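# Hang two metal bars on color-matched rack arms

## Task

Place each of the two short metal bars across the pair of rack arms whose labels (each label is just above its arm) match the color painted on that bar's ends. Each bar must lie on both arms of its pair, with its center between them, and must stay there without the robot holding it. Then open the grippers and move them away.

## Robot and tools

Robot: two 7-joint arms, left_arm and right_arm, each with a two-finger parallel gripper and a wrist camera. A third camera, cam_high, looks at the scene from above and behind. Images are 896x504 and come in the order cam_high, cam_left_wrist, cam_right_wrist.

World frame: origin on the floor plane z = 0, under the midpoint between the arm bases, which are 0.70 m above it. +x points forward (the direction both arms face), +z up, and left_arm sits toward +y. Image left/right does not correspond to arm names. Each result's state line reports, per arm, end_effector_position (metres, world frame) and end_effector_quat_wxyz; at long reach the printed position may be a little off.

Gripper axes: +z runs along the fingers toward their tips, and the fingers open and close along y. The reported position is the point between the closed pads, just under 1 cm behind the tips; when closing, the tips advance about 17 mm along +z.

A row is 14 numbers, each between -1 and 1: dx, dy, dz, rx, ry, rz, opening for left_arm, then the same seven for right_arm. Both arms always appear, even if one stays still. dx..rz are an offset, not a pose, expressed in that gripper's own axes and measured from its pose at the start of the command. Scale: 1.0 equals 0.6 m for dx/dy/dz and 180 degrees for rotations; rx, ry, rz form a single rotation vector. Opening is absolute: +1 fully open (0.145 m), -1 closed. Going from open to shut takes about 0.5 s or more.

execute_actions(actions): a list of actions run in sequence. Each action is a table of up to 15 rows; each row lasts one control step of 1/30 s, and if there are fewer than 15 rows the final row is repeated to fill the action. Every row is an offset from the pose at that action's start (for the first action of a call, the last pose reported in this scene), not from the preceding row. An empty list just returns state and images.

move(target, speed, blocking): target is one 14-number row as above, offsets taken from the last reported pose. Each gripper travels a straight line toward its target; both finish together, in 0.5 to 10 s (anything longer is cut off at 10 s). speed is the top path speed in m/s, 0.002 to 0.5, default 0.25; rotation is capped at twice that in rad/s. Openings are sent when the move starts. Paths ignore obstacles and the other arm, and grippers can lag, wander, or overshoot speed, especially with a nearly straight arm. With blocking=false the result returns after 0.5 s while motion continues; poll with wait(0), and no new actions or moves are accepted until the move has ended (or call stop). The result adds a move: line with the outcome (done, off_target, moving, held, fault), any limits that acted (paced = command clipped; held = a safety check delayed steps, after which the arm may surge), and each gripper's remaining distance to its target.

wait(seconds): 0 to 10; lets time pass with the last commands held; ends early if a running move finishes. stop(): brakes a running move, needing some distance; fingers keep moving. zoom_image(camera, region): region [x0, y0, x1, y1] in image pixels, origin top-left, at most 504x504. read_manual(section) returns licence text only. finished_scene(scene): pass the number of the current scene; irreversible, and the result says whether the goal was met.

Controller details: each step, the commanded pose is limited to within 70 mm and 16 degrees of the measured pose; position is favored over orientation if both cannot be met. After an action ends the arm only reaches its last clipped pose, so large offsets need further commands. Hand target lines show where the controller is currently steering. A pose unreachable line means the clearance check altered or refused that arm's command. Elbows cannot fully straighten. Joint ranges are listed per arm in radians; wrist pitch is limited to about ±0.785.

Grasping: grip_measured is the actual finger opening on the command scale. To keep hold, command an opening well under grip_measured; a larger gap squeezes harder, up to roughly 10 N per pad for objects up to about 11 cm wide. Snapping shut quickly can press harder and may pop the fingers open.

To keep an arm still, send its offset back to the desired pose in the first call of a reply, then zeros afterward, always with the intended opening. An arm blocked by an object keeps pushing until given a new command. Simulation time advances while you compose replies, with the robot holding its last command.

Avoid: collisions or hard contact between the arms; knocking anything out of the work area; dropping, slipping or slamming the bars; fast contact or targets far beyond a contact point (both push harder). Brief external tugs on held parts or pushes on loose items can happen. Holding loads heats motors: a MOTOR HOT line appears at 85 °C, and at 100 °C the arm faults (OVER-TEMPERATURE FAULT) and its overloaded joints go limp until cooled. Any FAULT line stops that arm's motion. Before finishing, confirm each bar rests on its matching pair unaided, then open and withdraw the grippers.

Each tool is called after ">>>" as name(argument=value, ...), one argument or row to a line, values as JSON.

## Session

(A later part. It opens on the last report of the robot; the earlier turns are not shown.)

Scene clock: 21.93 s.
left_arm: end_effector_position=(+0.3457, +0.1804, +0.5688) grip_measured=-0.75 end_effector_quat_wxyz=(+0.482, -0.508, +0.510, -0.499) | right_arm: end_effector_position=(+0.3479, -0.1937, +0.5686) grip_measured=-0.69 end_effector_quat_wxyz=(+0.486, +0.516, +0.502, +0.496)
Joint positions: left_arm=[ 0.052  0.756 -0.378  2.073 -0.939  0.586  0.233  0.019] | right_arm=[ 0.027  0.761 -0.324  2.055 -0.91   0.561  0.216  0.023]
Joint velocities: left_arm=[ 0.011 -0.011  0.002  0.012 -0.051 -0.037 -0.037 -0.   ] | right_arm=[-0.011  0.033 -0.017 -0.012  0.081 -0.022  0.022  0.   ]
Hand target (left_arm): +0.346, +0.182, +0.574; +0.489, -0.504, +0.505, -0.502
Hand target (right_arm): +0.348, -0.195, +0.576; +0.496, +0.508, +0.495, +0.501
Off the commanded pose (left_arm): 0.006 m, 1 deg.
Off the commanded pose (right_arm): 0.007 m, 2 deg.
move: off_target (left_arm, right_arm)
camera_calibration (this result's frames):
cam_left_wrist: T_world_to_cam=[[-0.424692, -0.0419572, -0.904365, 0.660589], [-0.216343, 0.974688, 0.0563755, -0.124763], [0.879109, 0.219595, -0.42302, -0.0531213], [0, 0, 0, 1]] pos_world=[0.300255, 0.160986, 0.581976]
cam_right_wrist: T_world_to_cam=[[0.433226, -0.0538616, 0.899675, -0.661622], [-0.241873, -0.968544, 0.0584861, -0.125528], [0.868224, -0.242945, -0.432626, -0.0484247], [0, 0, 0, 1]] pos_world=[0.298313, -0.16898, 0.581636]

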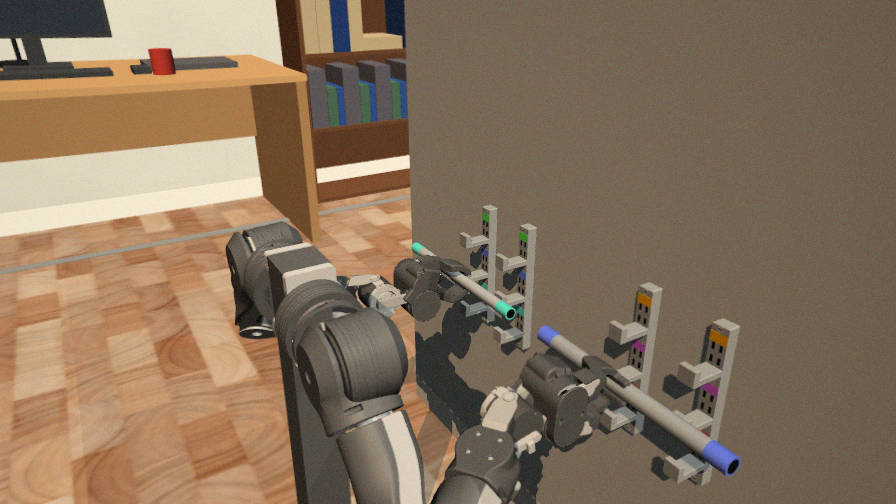

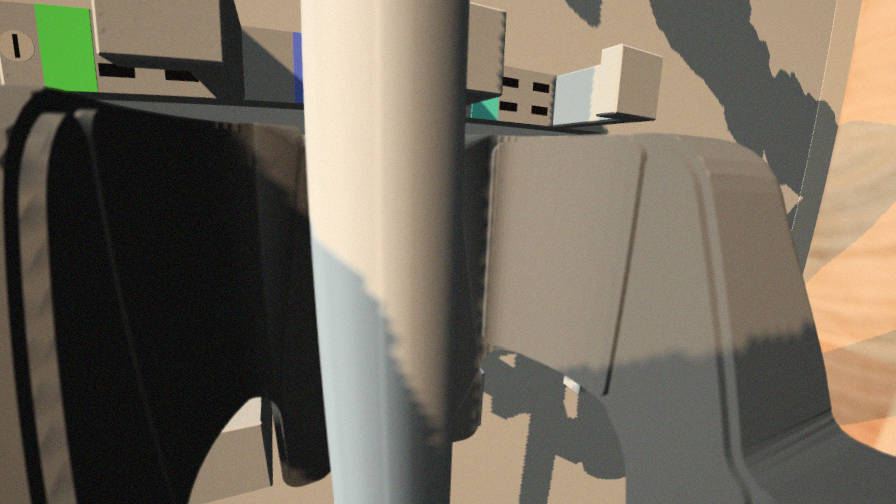

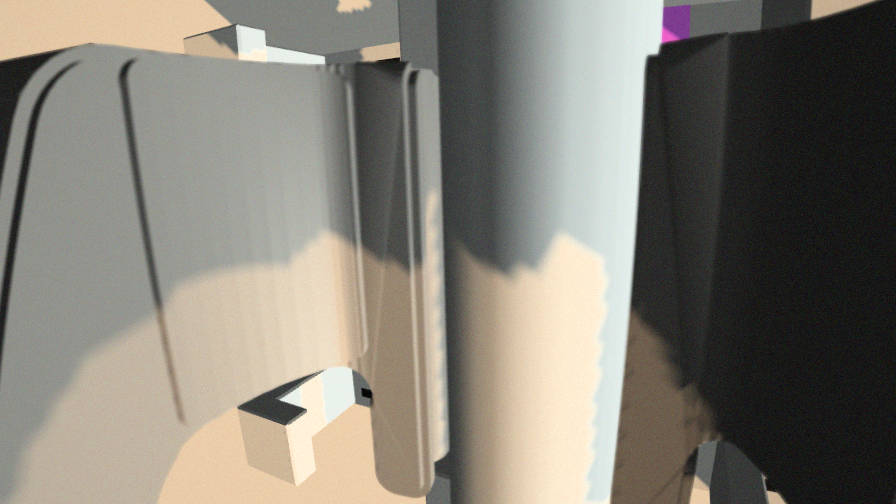

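>>> move(
  target=[0,0.122,0,0,0,0,-1,0,0,0,0,0,0,-1],
  speed=0.08,
)

>>> move(
  target=[0,0,0.125,0,0,0,-1,0,0,0,0,0,0,-1],
  speed=0.05,
)

Scene clock: 23.53 s.
left_arm: end_effector_position=(+0.3438, +0.1806, +0.4938) grip_measured=-0.75 end_effector_quat_wxyz=(+0.479, -0.513, +0.511, -0.495) | right_arm: end_effector_position=(+0.3477, -0.1935, +0.5668) grip_measured=-0.69 end_effector_quat_wxyz=(+0.482, +0.519, +0.503, +0.495)
Joint positions: left_arm=[-0.058  0.617 -0.414  1.817 -0.98   0.462 -0.047  0.019] | right_arm=[ 0.026  0.761 -0.324  2.055 -0.905  0.561  0.221  0.023]
Joint velocities: left_arm=[-0.099  0.143 -0.002  0.002  0.081  0.007 -0.022 -0.   ] | right_arm=[-0.055  0.033 -0.007 -0.007 -0.081 -0.037 -0.051  0.   ]
Hand target (left_arm): +0.344, +0.180, +0.496; +0.483, -0.508, +0.509, -0.500
Hand target (right_arm): +0.348, -0.194, +0.569; +0.486, +0.516, +0.502, +0.496
Off the commanded pose (left_arm): 0.002 m, 1 deg.
Off the commanded pose (right_arm): 0.002 m, 1 deg.
move: done
camera_calibration (this result's frames):
cam_left_wrist: T_world_to_cam=[[-0.435681, -0.0466002, -0.898894, 0.593863], [-0.220447, 0.973769, 0.0563656, -0.119529], [0.872689, 0.222716, -0.434525, -0.0758522], [0, 0, 0, 1]] pos_world=[0.29858, 0.160962, 0.507598]
cam_right_wrist: T_world_to_cam=[[0.441778, -0.0571726, 0.895301, -0.660988], [-0.240398, -0.969014, 0.0567424, -0.124919], [0.864315, -0.240296, -0.441833, -0.0418667], [0, 0, 0, 1]] pos_world=[0.298166, -0.168899, 0.580374]

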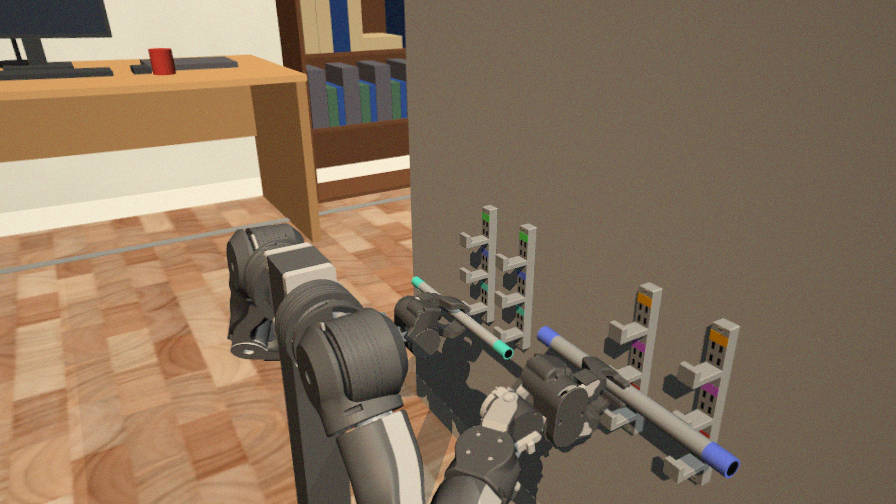

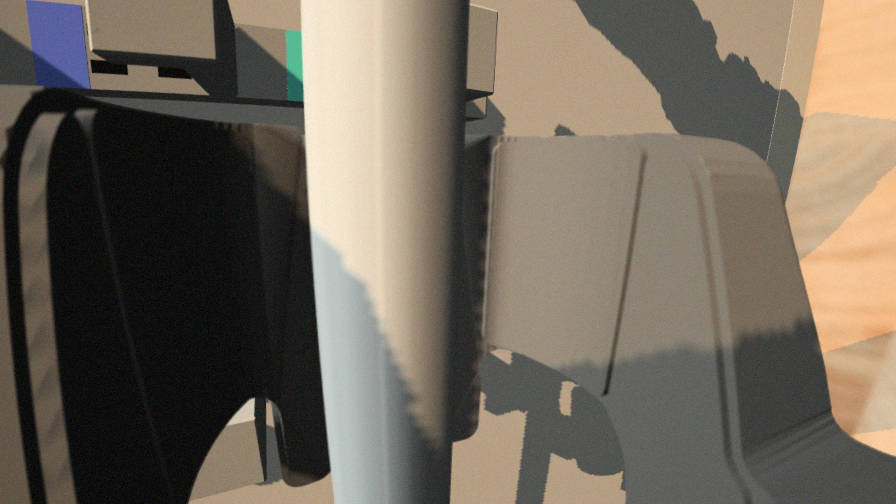

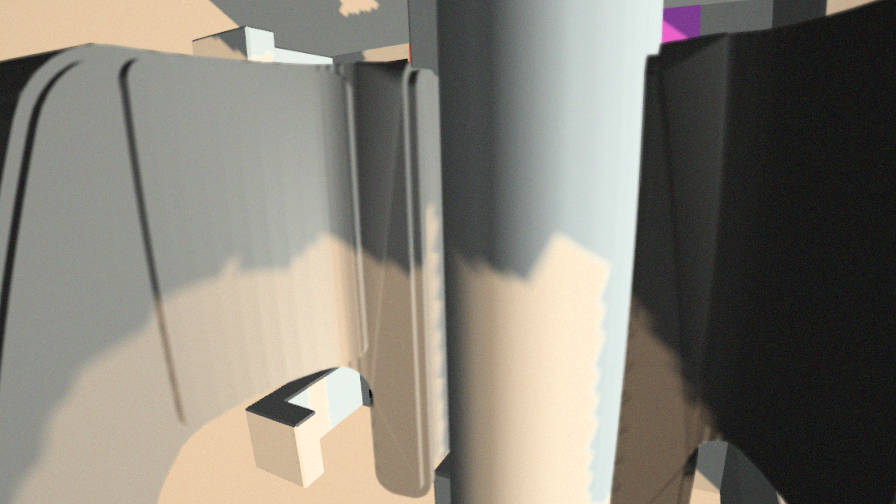

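Scene clock: 25.27 s.
left_arm: end_effector_position=(+0.4189, +0.1817, +0.4912) grip_measured=-0.75 end_effector_quat_wxyz=(+0.481, -0.514, +0.511, -0.493) | right_arm: end_effector_position=(+0.3474, -0.1933, +0.5649) grip_measured=-0.69 end_effector_quat_wxyz=(+0.478, +0.522, +0.505, +0.494)
Joint positions: left_arm=[ 0.284  0.497 -0.486  1.459 -0.966  0.353 -0.019  0.019] | right_arm=[ 0.024  0.761 -0.324  2.055 -0.899  0.561  0.227  0.023]
Joint velocities: left_arm=[-0.033  0.011  0.017 -0.017 -0.022  0.007 -0.037 -0.   ] | right_arm=[ 0.011 -0.055  0.002  0.007  0.051 -0.037  0.066  0.   ]
Hand target (left_arm): +0.419, +0.180, +0.492; +0.481, -0.511, +0.512, -0.495
Hand target (right_arm): +0.348, -0.193, +0.567; +0.482, +0.519, +0.503, +0.495
Off the commanded pose (left_arm): 0.002 m, 0 deg.
Off the commanded pose (right_arm): 0.002 m, 1 deg.
move: done
camera_calibration (this result's frames):
cam_left_wrist: T_world_to_cam=[[-0.436142, -0.0459725, -0.898703, 0.624214], [-0.225414, 0.972435, 0.0596493, -0.103173], [0.871188, 0.228596, -0.434483, -0.143245], [0, 0, 0, 1]] pos_world=[0.373782, 0.161771, 0.5049]
cam_right_wrist: T_world_to_cam=[[0.450473, -0.0607037, 0.890724, -0.660306], [-0.238853, -0.969513, 0.054724, -0.12417], [0.860246, -0.237404, -0.451239, -0.0351245], [0, 0, 0, 1]] pos_world=[0.298008, -0.168806, 0.579096]

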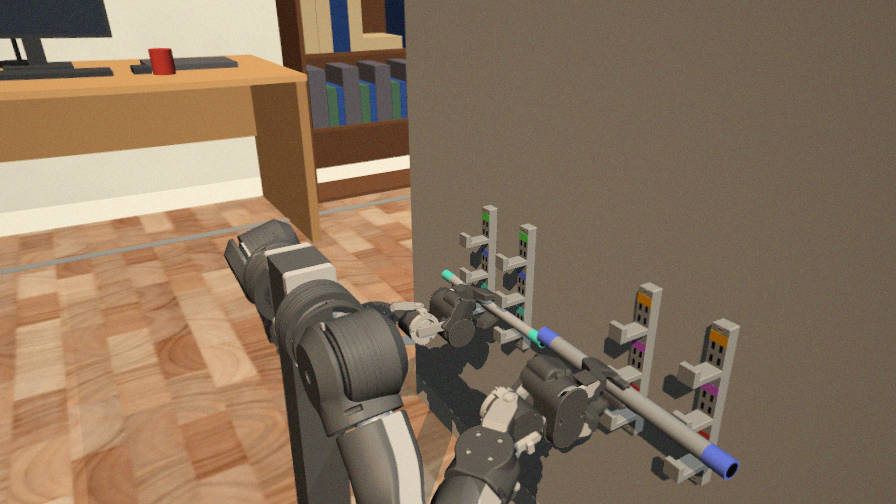

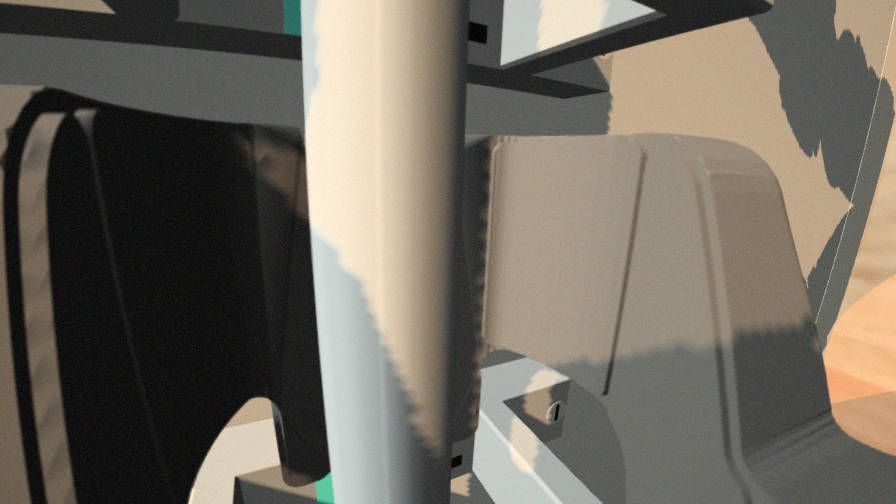

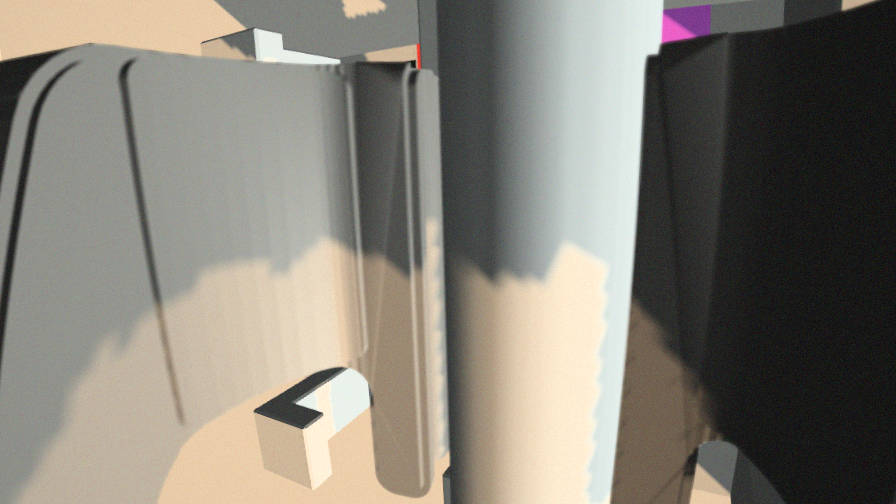

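>>> move(
  target=[0,0.05,0.004,0,0,0,-1,0,0.01,0,0,0,0,-1],
  speed=0.03,
)

>>> execute_actions(
  actions=[
    [[0,0,0,0,0,0,-0.65,0,0,0,0,0,0,-1]],
    [[0,0,0,0,0,0,-0.3,0,0.003,0,0,0,0,-1]],
    [[0,0,-0.07,0,0,0,-0.3,0,0.003,0,0,0,0,-1]],
    [[0,0,-0.07,0,0,0,-0.3,0,0.003,0,0,0,0,-1]],
  ],
)

>>> zoom_image(
  camera="cam_high",
  region=[400,190,640,400],
)

Scene clock: 27.07 s.
left_arm: end_effector_position=(+0.4206, +0.1833, +0.4641) grip_measured=-0.75 end_effector_quat_wxyz=(+0.487, -0.512, +0.509, -0.491) | right_arm: end_effector_position=(+0.3470, -0.1920, +0.5637) grip_measured=-0.69 end_effector_quat_wxyz=(+0.469, +0.528, +0.510, +0.490)
Joint positions: left_arm=[ 0.279  0.442 -0.487  1.321 -0.987  0.306 -0.135  0.019] | right_arm=[ 0.03   0.764 -0.323  2.064 -0.895  0.563  0.26   0.023]
Joint velocities: left_arm=[ 0.033 -0.033  0.007  0.002 -0.066  0.022 -0.037 -0.   ] | right_arm=[ 0.077  0.011 -0.007  0.007 -0.051  0.037  0.051 -0.   ]
Hand target (left_arm): +0.420, +0.182, +0.461; +0.482, -0.514, +0.511, -0.493
Hand target (right_arm): +0.348, -0.193, +0.571; +0.478, +0.522, +0.505, +0.494
Off the commanded pose (left_arm): 0.004 m, 1 deg.
Off the commanded pose (right_arm): 0.007 m, 1 deg.
move: off_target (left_arm, right_arm)
camera_calibration (this result's frames):
cam_left_wrist: T_world_to_cam=[[-0.428564, -0.0427592, -0.902499, 0.5987], [-0.233406, 0.970213, 0.0648688, -0.101379], [0.872843, 0.238449, -0.425779, -0.163391], [0, 0, 0, 1]] pos_world=[0.375533, 0.16292, 0.477335]
cam_right_wrist: T_world_to_cam=[[0.471757, -0.0628682, 0.879484, -0.660454], [-0.23297, -0.970895, 0.055563, -0.125681], [0.850394, -0.231106, -0.472673, -0.0183216], [0, 0, 0, 1]] pos_world=[0.297874, -0.167779, 0.579182]

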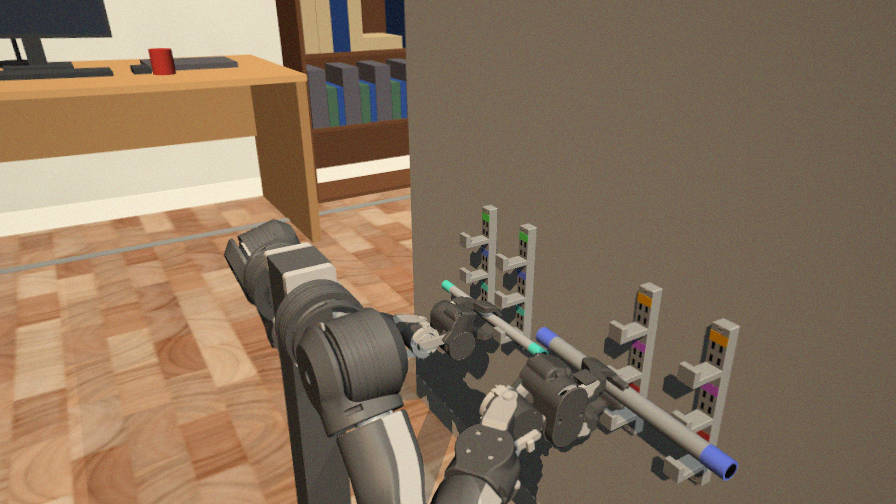

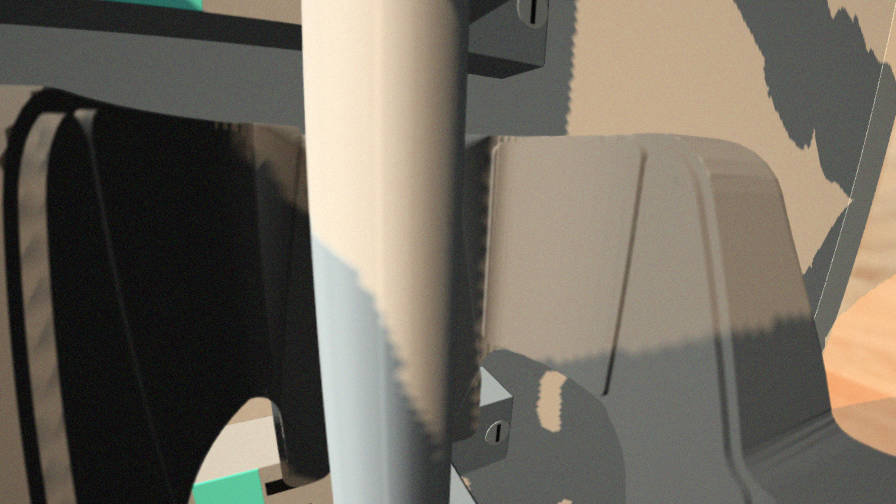

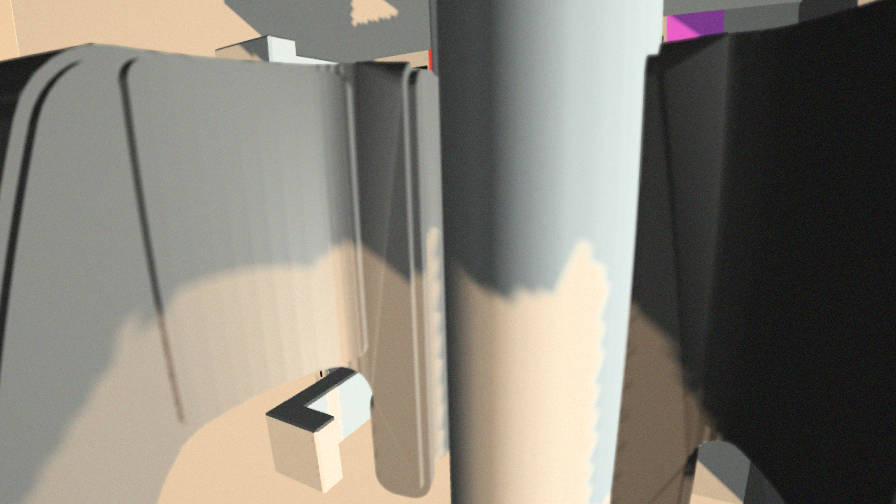

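Scene clock: 29.07 s.
left_arm: end_effector_position=(+0.3367, +0.1826, +0.4662) grip_measured=-0.30 end_effector_quat_wxyz=(+0.483, -0.515, +0.509, -0.492) | right_arm: end_effector_position=(+0.3458, -0.1908, +0.5539) grip_measured=-0.69 end_effector_quat_wxyz=(+0.448, +0.545, +0.522, +0.480)
Joint positions: left_arm=[-0.098  0.574 -0.425  1.719 -0.989  0.43  -0.165  0.053] | right_arm=[ 0.029  0.764 -0.323  2.064 -0.874  0.563  0.308  0.023]
Joint velocities: left_arm=[-0.099  0.011 -0.002  0.012  0.007 -0.066 -0.007  0.   ] | right_arm=[-0.077  0.055  0.002 -0.022 -0.051 -0.037 -0.007  0.   ]
Hand target (left_arm): +0.336, +0.183, +0.466; +0.484, -0.514, +0.509, -0.492
Hand target (right_arm): +0.346, -0.191, +0.558; +0.454, +0.540, +0.518, +0.483
Off the commanded pose (left_arm): 0.001 m, 0 deg.
Off the commanded pose (right_arm): 0.004 m, 1 deg.
camera_calibration (this result's frames):
cam_left_wrist: T_world_to_cam=[[-0.433886, -0.0485325, -0.89966, 0.566132], [-0.230866, 0.971198, 0.0589496, -0.118672], [0.870887, 0.233278, -0.432594, -0.0843411], [0, 0, 0, 1]] pos_world=[0.291691, 0.162405, 0.479837]
cam_right_wrist: T_world_to_cam=[[0.523412, -0.0743245, 0.848832, -0.65425], [-0.224156, -0.97311, 0.0530141, -0.126327], [0.822067, -0.218019, -0.525998, 0.0201468], [0, 0, 0, 1]] pos_world=[0.297563, -0.167164, 0.572642]

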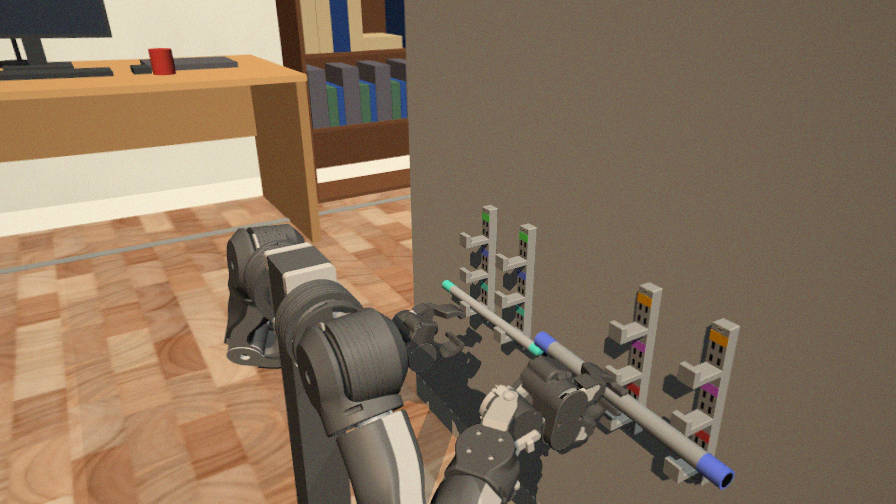

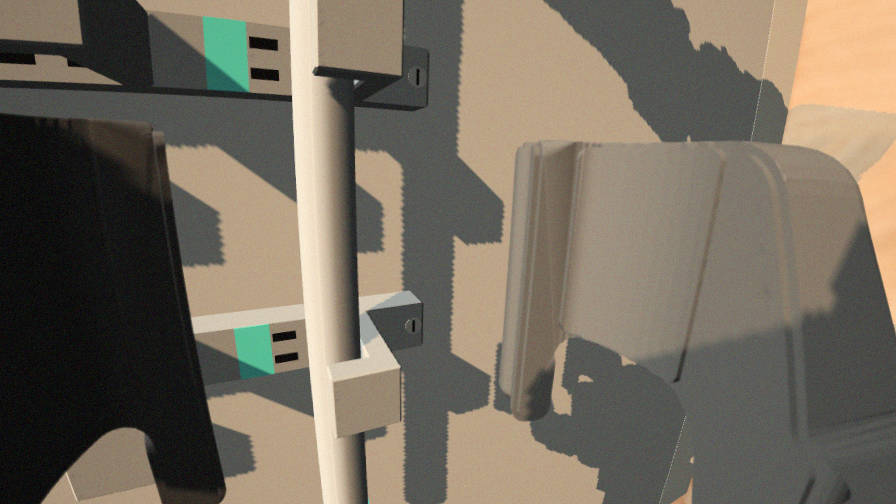

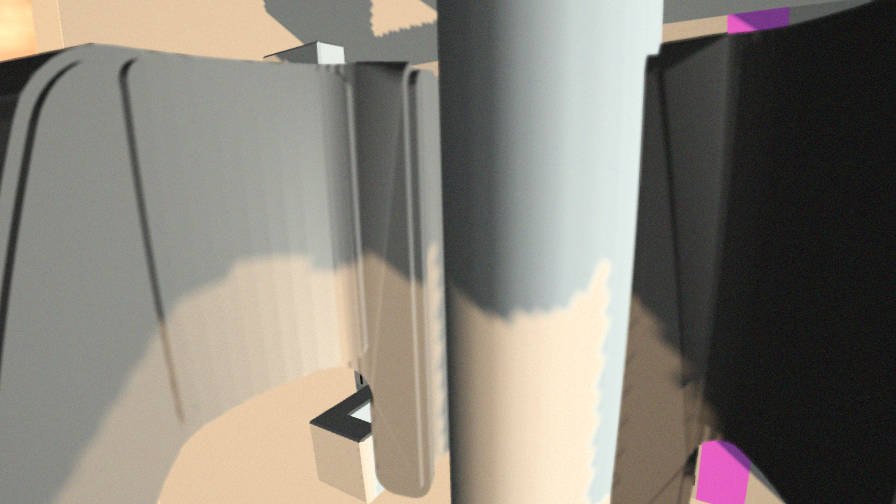

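Region (400, 190, 640, 400) of cam_high's 896x504 image, scaled by 2.100, with more detail than that image has; it fills the top 441 rows of this view, and the rest is white.

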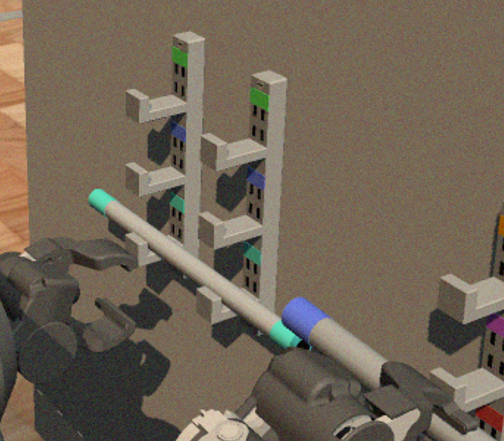

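>>> move(
  target=[0,0,-0.1,0,0,0,-0.3,0.152,0.01,0.008,-0.044,-0.003,-0.0175,-1],
  speed=0.07,
)

Scene clock: 34.23 s.
left_arm: end_effector_position=(+0.2762, +0.1820, +0.4655) grip_measured=-0.30 end_effector_quat_wxyz=(-0.479, +0.519, -0.511, +0.490) | right_arm: end_effector_position=(+0.3494, -0.1007, +0.5581) grip_measured=-0.69 end_effector_quat_wxyz=(+0.491, +0.508, +0.503, +0.498)
Joint positions: left_arm=[-0.402  0.612 -0.349  1.914 -1.024  0.465 -0.249  0.053] | right_arm=[ 0.23   0.473 -0.705  1.993 -1.296  0.796  0.377  0.023]
Joint velocities: left_arm=[-0.077  0.011  0.002  0.007 -0.051 -0.022 -0.007  0.   ] | right_arm=[-0.033 -0.033 -0.002  0.007  0.066 -0.037 -0.066 -0.   ]
Hand target (left_arm): +0.277, +0.183, +0.468; -0.483, +0.516, -0.508, +0.493
Hand target (right_arm): +0.350, -0.102, +0.563; +0.499, +0.503, +0.498, +0.500
Off the commanded pose (left_arm): 0.004 m, 1 deg.
Off the commanded pose (right_arm): 0.006 m, 1 deg.
joint sent to its limit (right arm) — the command would take joint 6 (wrist pitch) past its upper limit, so that joint was sent only as far as its limit.
move: off_target (left_arm, right_arm)
camera_calibration (this result's frames):
cam_left_wrist: T_world_to_cam=[[-0.445174, -0.0521165, -0.893926, 0.540344], [-0.229455, 0.971612, 0.0576227, -0.131877], [0.865546, 0.230768, -0.444495, -0.0242713], [0, 0, 0, 1]] pos_world=[0.231295, 0.161895, 0.479838]
cam_right_wrist: T_world_to_cam=[[0.42127, -0.0395912, 0.906071, -0.645698], [-0.237466, -0.969008, 0.0680665, -0.0414132], [0.875295, -0.243835, -0.417616, -0.0426442], [0, 0, 0, 1]] pos_world=[0.299505, -0.0760919, 0.570058]

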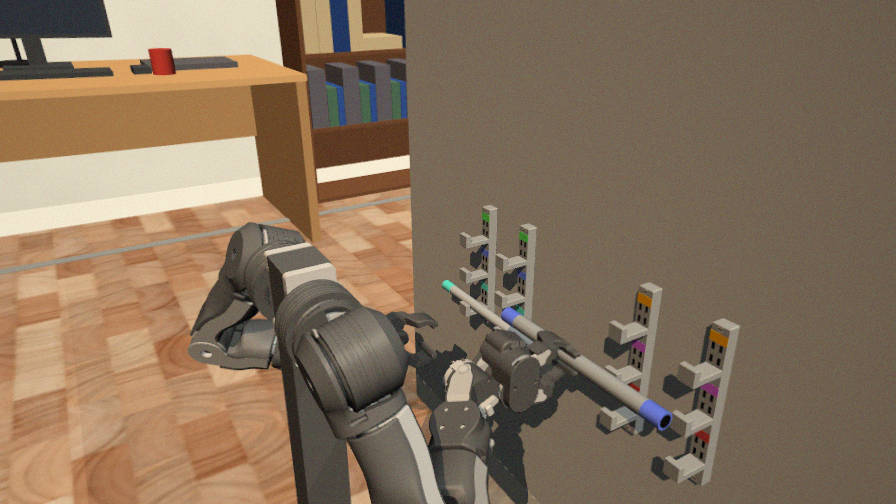

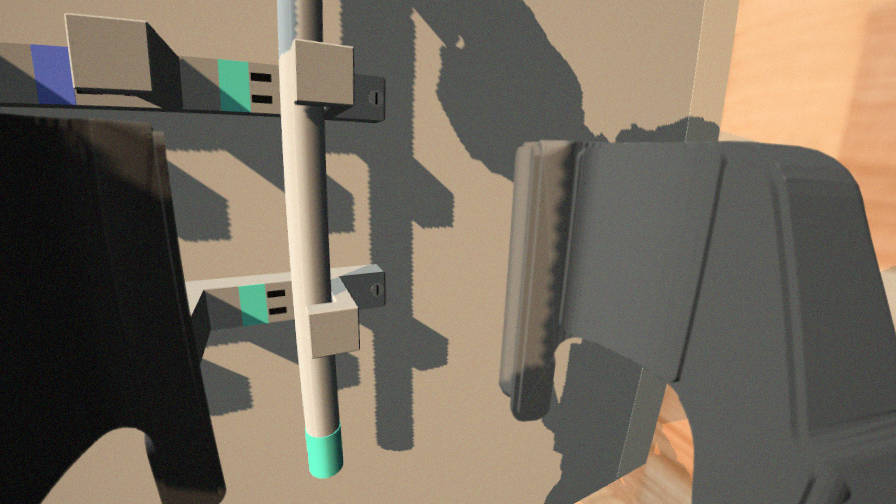

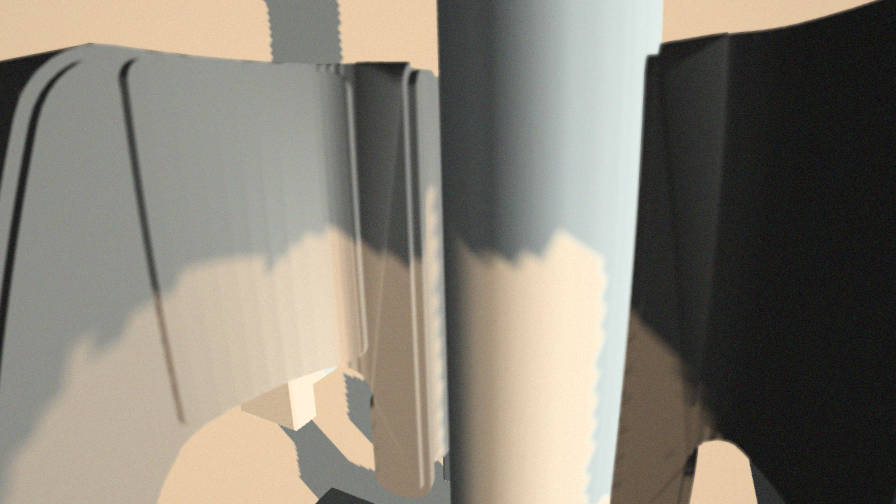

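>>> move(
  target=[0,0,0,0,0,0,-0.3,-0.115,0.032,0,0,0,0,-1],
  speed=0.08,
)

>>> move(
  target=[0,0,0,0,0,0,-0.3,0,0.008,0.122,0,0,0,-1],
  speed=0.05,
)

>>> zoom_image(
  camera="cam_high",
  region=[560,260,800,500],
)

Scene clock: 36.90 s.
left_arm: end_effector_position=(+0.2762, +0.1820, +0.4655) grip_measured=-0.30 end_effector_quat_wxyz=(-0.479, +0.519, -0.511, +0.490) | right_arm: end_effector_position=(+0.3506, -0.1692, +0.5718) grip_measured=-0.69 end_effector_quat_wxyz=(+0.485, +0.514, +0.509, +0.491)
Joint positions: left_arm=[-0.402  0.612 -0.349  1.914 -1.024  0.465 -0.249  0.053] | right_arm=[ 0.123  0.707 -0.438  2.073 -1.016  0.639  0.318  0.023]
Joint velocities: left_arm=[-0.055  0.011 -0.017 -0.007 -0.007  0.066 -0.11   0.   ] | right_arm=[-0.055 -0.011  0.002 -0.002 -0.007  0.007  0.037  0.   ]
Hand target (left_arm): +0.276, +0.182, +0.466; -0.479, +0.519, -0.511, +0.490
Hand target (right_arm): +0.350, -0.168, +0.578; +0.492, +0.506, +0.504, +0.498
Off the commanded pose (left_arm): 0.000 m, 0 deg.
Off the commanded pose (right_arm): 0.005 m, 1 deg.
move: off_target (right_arm)
camera_calibration (this result's frames):
cam_left_wrist: T_world_to_cam=[[-0.445174, -0.0521165, -0.893926, 0.540344], [-0.229455, 0.971612, 0.0576227, -0.131877], [0.865546, 0.230768, -0.444495, -0.0242713], [0, 0, 0, 1]] pos_world=[0.231295, 0.161895, 0.479838]
cam_right_wrist: T_world_to_cam=[[0.444468, -0.0392064, 0.894936, -0.663095], [-0.236948, -0.968604, 0.0752461, -0.112653], [0.863889, -0.245498, -0.439804, -0.0381975], [0, 0, 0, 1]] pos_world=[0.30103, -0.144491, 0.585105]

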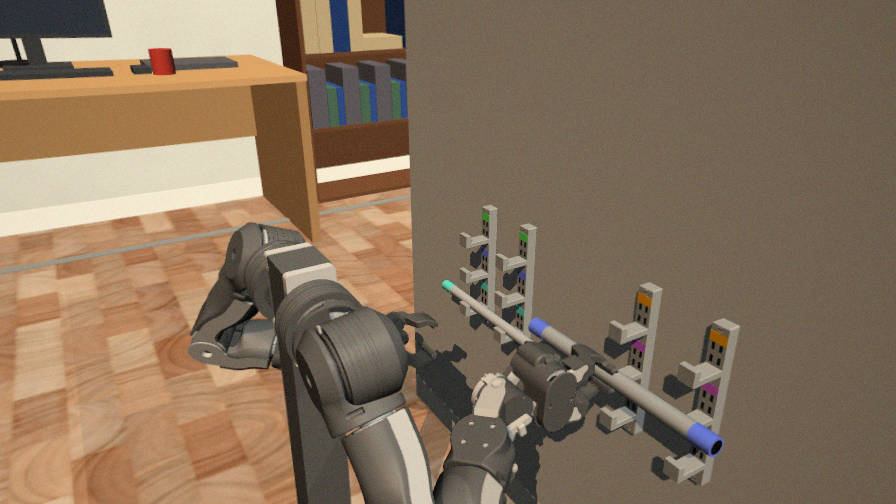

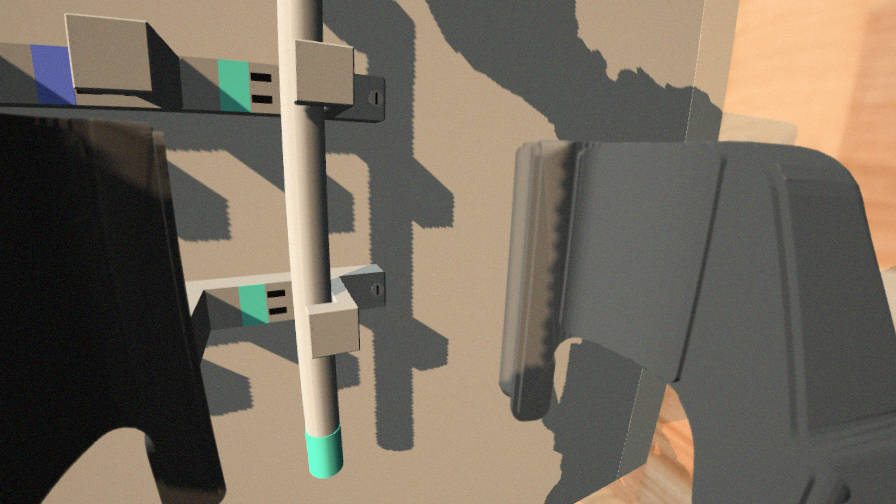

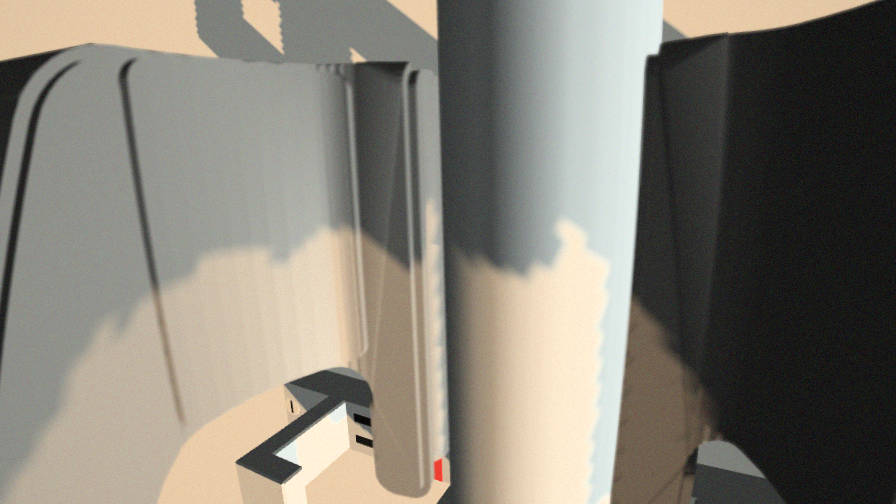

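Scene clock: 38.60 s.
left_arm: end_effector_position=(+0.2762, +0.1820, +0.4655) grip_measured=-0.30 end_effector_quat_wxyz=(-0.479, +0.519, -0.511, +0.490) | right_arm: end_effector_position=(+0.3901, -0.1728, +0.5653) grip_measured=-0.70 end_effector_quat_wxyz=(+0.488, +0.541, +0.501, +0.467)
Joint positions: left_arm=[-0.402  0.612 -0.349  1.914 -1.024  0.465 -0.249  0.053] | right_arm=[ 0.361  0.678 -0.586  1.882 -0.948  0.711  0.333  0.023]
Joint velocities: left_arm=[-0.011 -0.121  0.002 -0.007  0.051  0.037 -0.022  0.   ] | right_arm=[ 0.121 -0.011 -0.09   0.002  0.066  0.081 -0.022  0.   ]
Hand target (left_arm): +0.276, +0.182, +0.466; -0.479, +0.519, -0.511, +0.490
Hand target (right_arm): +0.416, -0.170, +0.574; +0.485, +0.519, +0.507, +0.488
Off the commanded pose (left_arm): 0.000 m, 0 deg.
Off the commanded pose (right_arm): 0.035 m, 4 deg.
move: off_target (right_arm)
camera_calibration (this result's frames):
cam_left_wrist: T_world_to_cam=[[-0.445174, -0.0521165, -0.893926, 0.540344], [-0.229455, 0.971612, 0.0576227, -0.131877], [0.865546, 0.230768, -0.444495, -0.0242713], [0, 0, 0, 1]] pos_world=[0.231295, 0.161895, 0.479838]
cam_right_wrist: T_world_to_cam=[[0.476442, -0.0737262, 0.876109, -0.682711], [-0.294044, -0.952459, 0.0797546, -0.0838069], [0.828578, -0.295613, -0.47547, -0.0508712], [0, 0, 0, 1]] pos_world=[0.342781, -0.145195, 0.580626]

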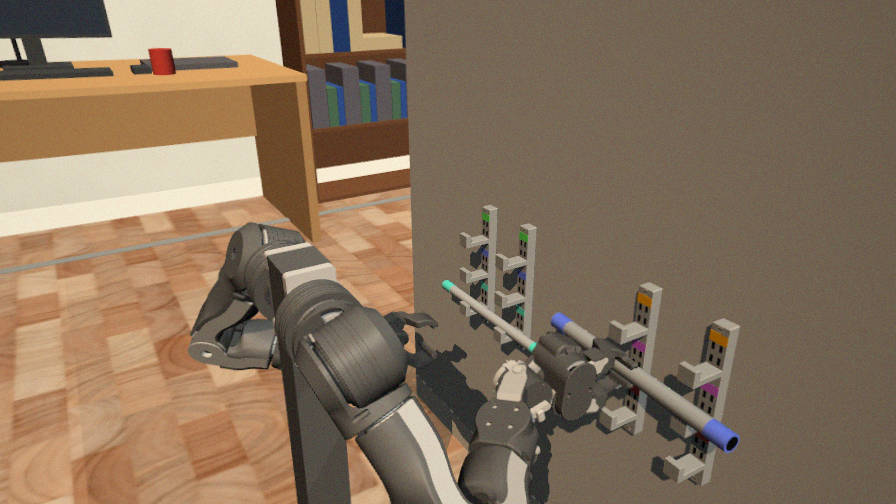

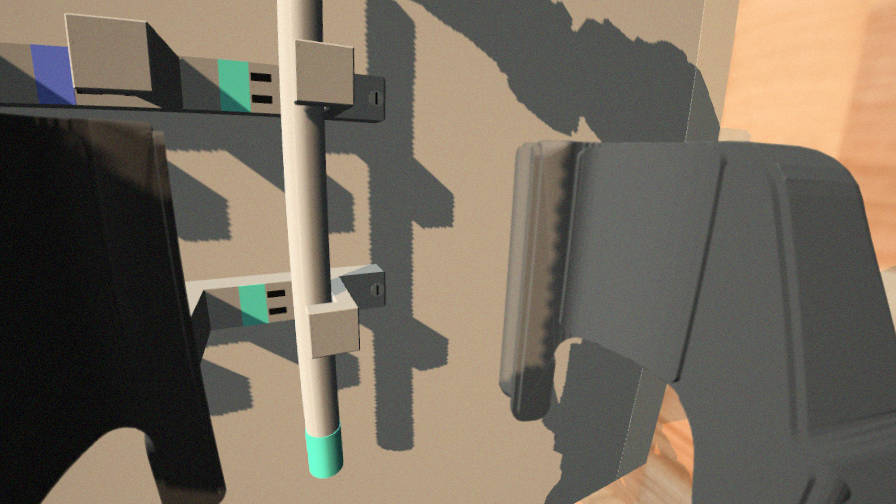

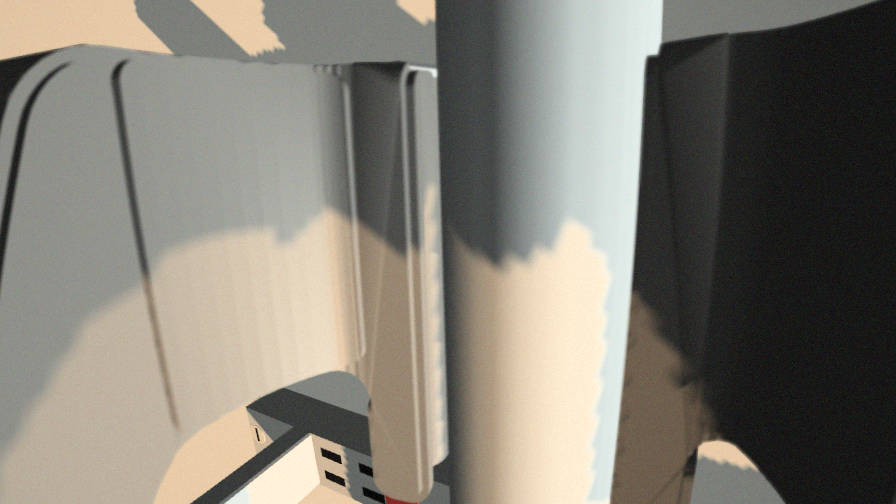

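Region (560, 260, 800, 500) of cam_high's 896x504 image, scaled by 2.100, with more detail than that image has.

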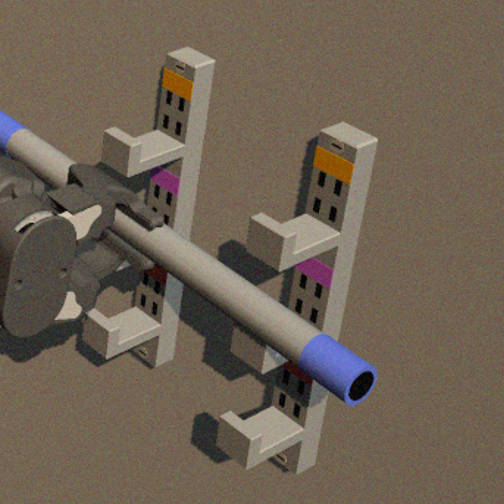

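>>> move(
  target=[0,0,0,0,0,0,-0.3,-0.015,0.03,-0.035,-0.028,0.019,-0.006,-1],
  speed=0.04,
)

>>> zoom_image(
  camera="cam_high",
  region=[520,260,800,500],
)

Scene clock: 40.63 s.
left_arm: end_effector_position=(+0.2762, +0.1820, +0.4655) grip_measured=-0.30 end_effector_quat_wxyz=(-0.479, +0.519, -0.511, +0.490) | right_arm: end_effector_position=(+0.3703, -0.1799, +0.5780) grip_measured=-0.69 end_effector_quat_wxyz=(+0.492, +0.509, +0.506, +0.492)
Joint positions: left_arm=[-0.402  0.612 -0.349  1.914 -1.024  0.465 -0.249  0.053] | right_arm=[ 0.252  0.785 -0.517  1.987 -0.88   0.653  0.239  0.023]
Joint velocities: left_arm=[ 0.033 -0.011 -0.007  0.002 -0.022 -0.007 -0.007 -0.   ] | right_arm=[-0.055 -0.033  0.002  0.002 -0.007 -0.037 -0.051  0.   ]
Hand target (left_arm): +0.276, +0.182, +0.466; -0.479, +0.519, -0.511, +0.490
Hand target (right_arm): +0.370, -0.180, +0.585; +0.500, +0.500, +0.500, +0.500
Off the commanded pose (left_arm): 0.000 m, 0 deg.
Off the commanded pose (right_arm): 0.007 m, 2 deg.
move: off_target (right_arm)
camera_calibration (this result's frames):
cam_left_wrist: T_world_to_cam=[[-0.445174, -0.0521165, -0.893926, 0.540344], [-0.229455, 0.971612, 0.0576227, -0.131877], [0.865546, 0.230768, -0.444495, -0.0242713], [0, 0, 0, 1]] pos_world=[0.231295, 0.161895, 0.479838]
cam_right_wrist: T_world_to_cam=[[0.429453, -0.0337536, 0.902458, -0.675541], [-0.240725, -0.967424, 0.0783706, -0.11901], [0.870414, -0.250901, -0.423589, -0.0679275], [0, 0, 0, 1]] pos_world=[0.32059, -0.154978, 0.590201]

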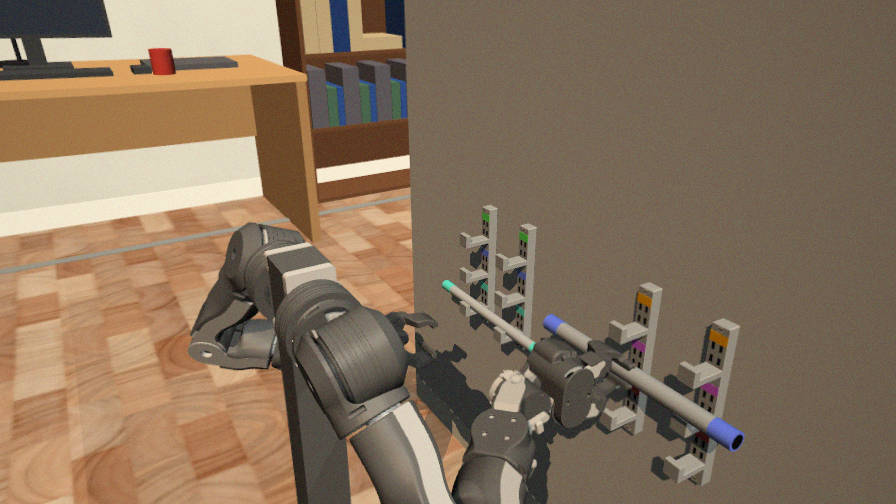

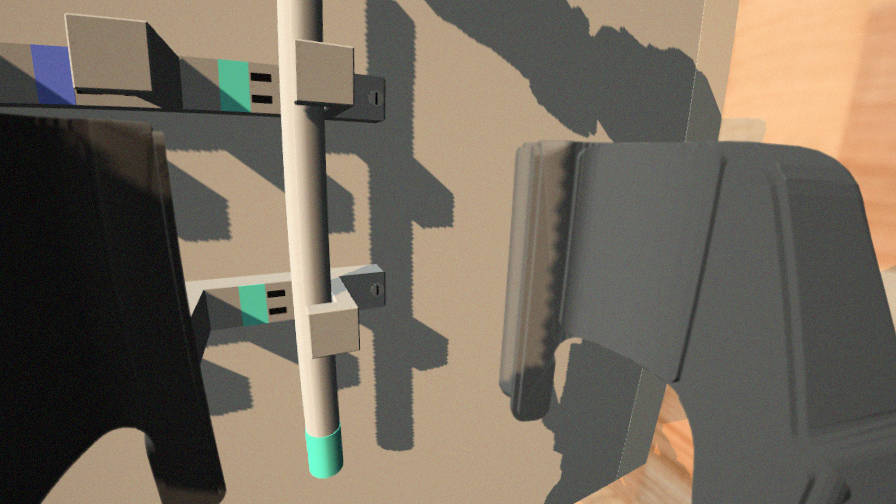

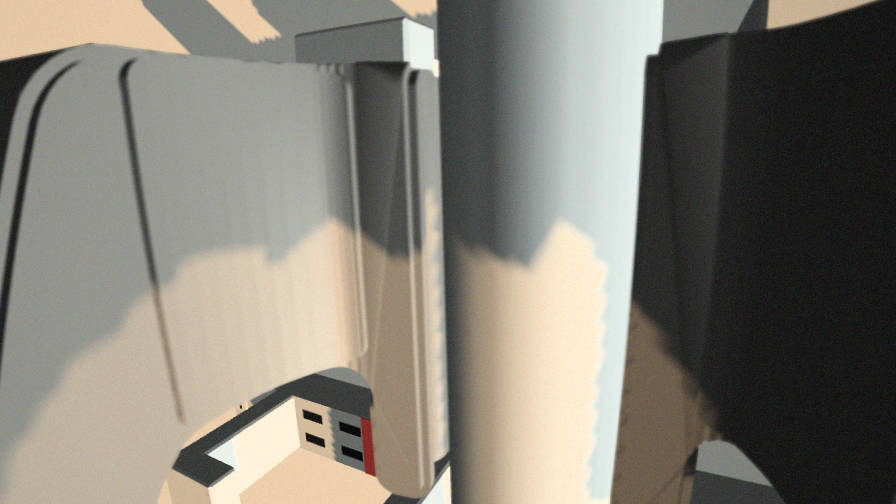

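Region (520, 260, 800, 500) of cam_high's 896x504 image, scaled by 1.800, with more detail than that image has; it fills the top 432 rows of this view, and the rest is white.

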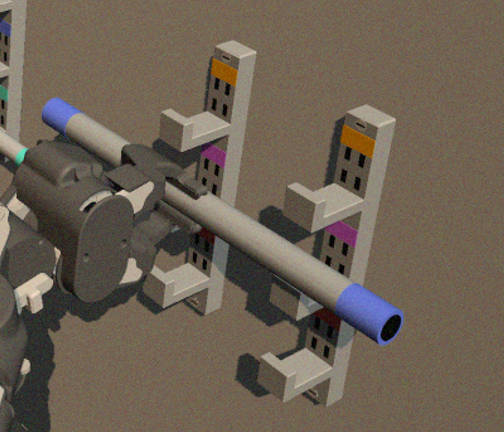

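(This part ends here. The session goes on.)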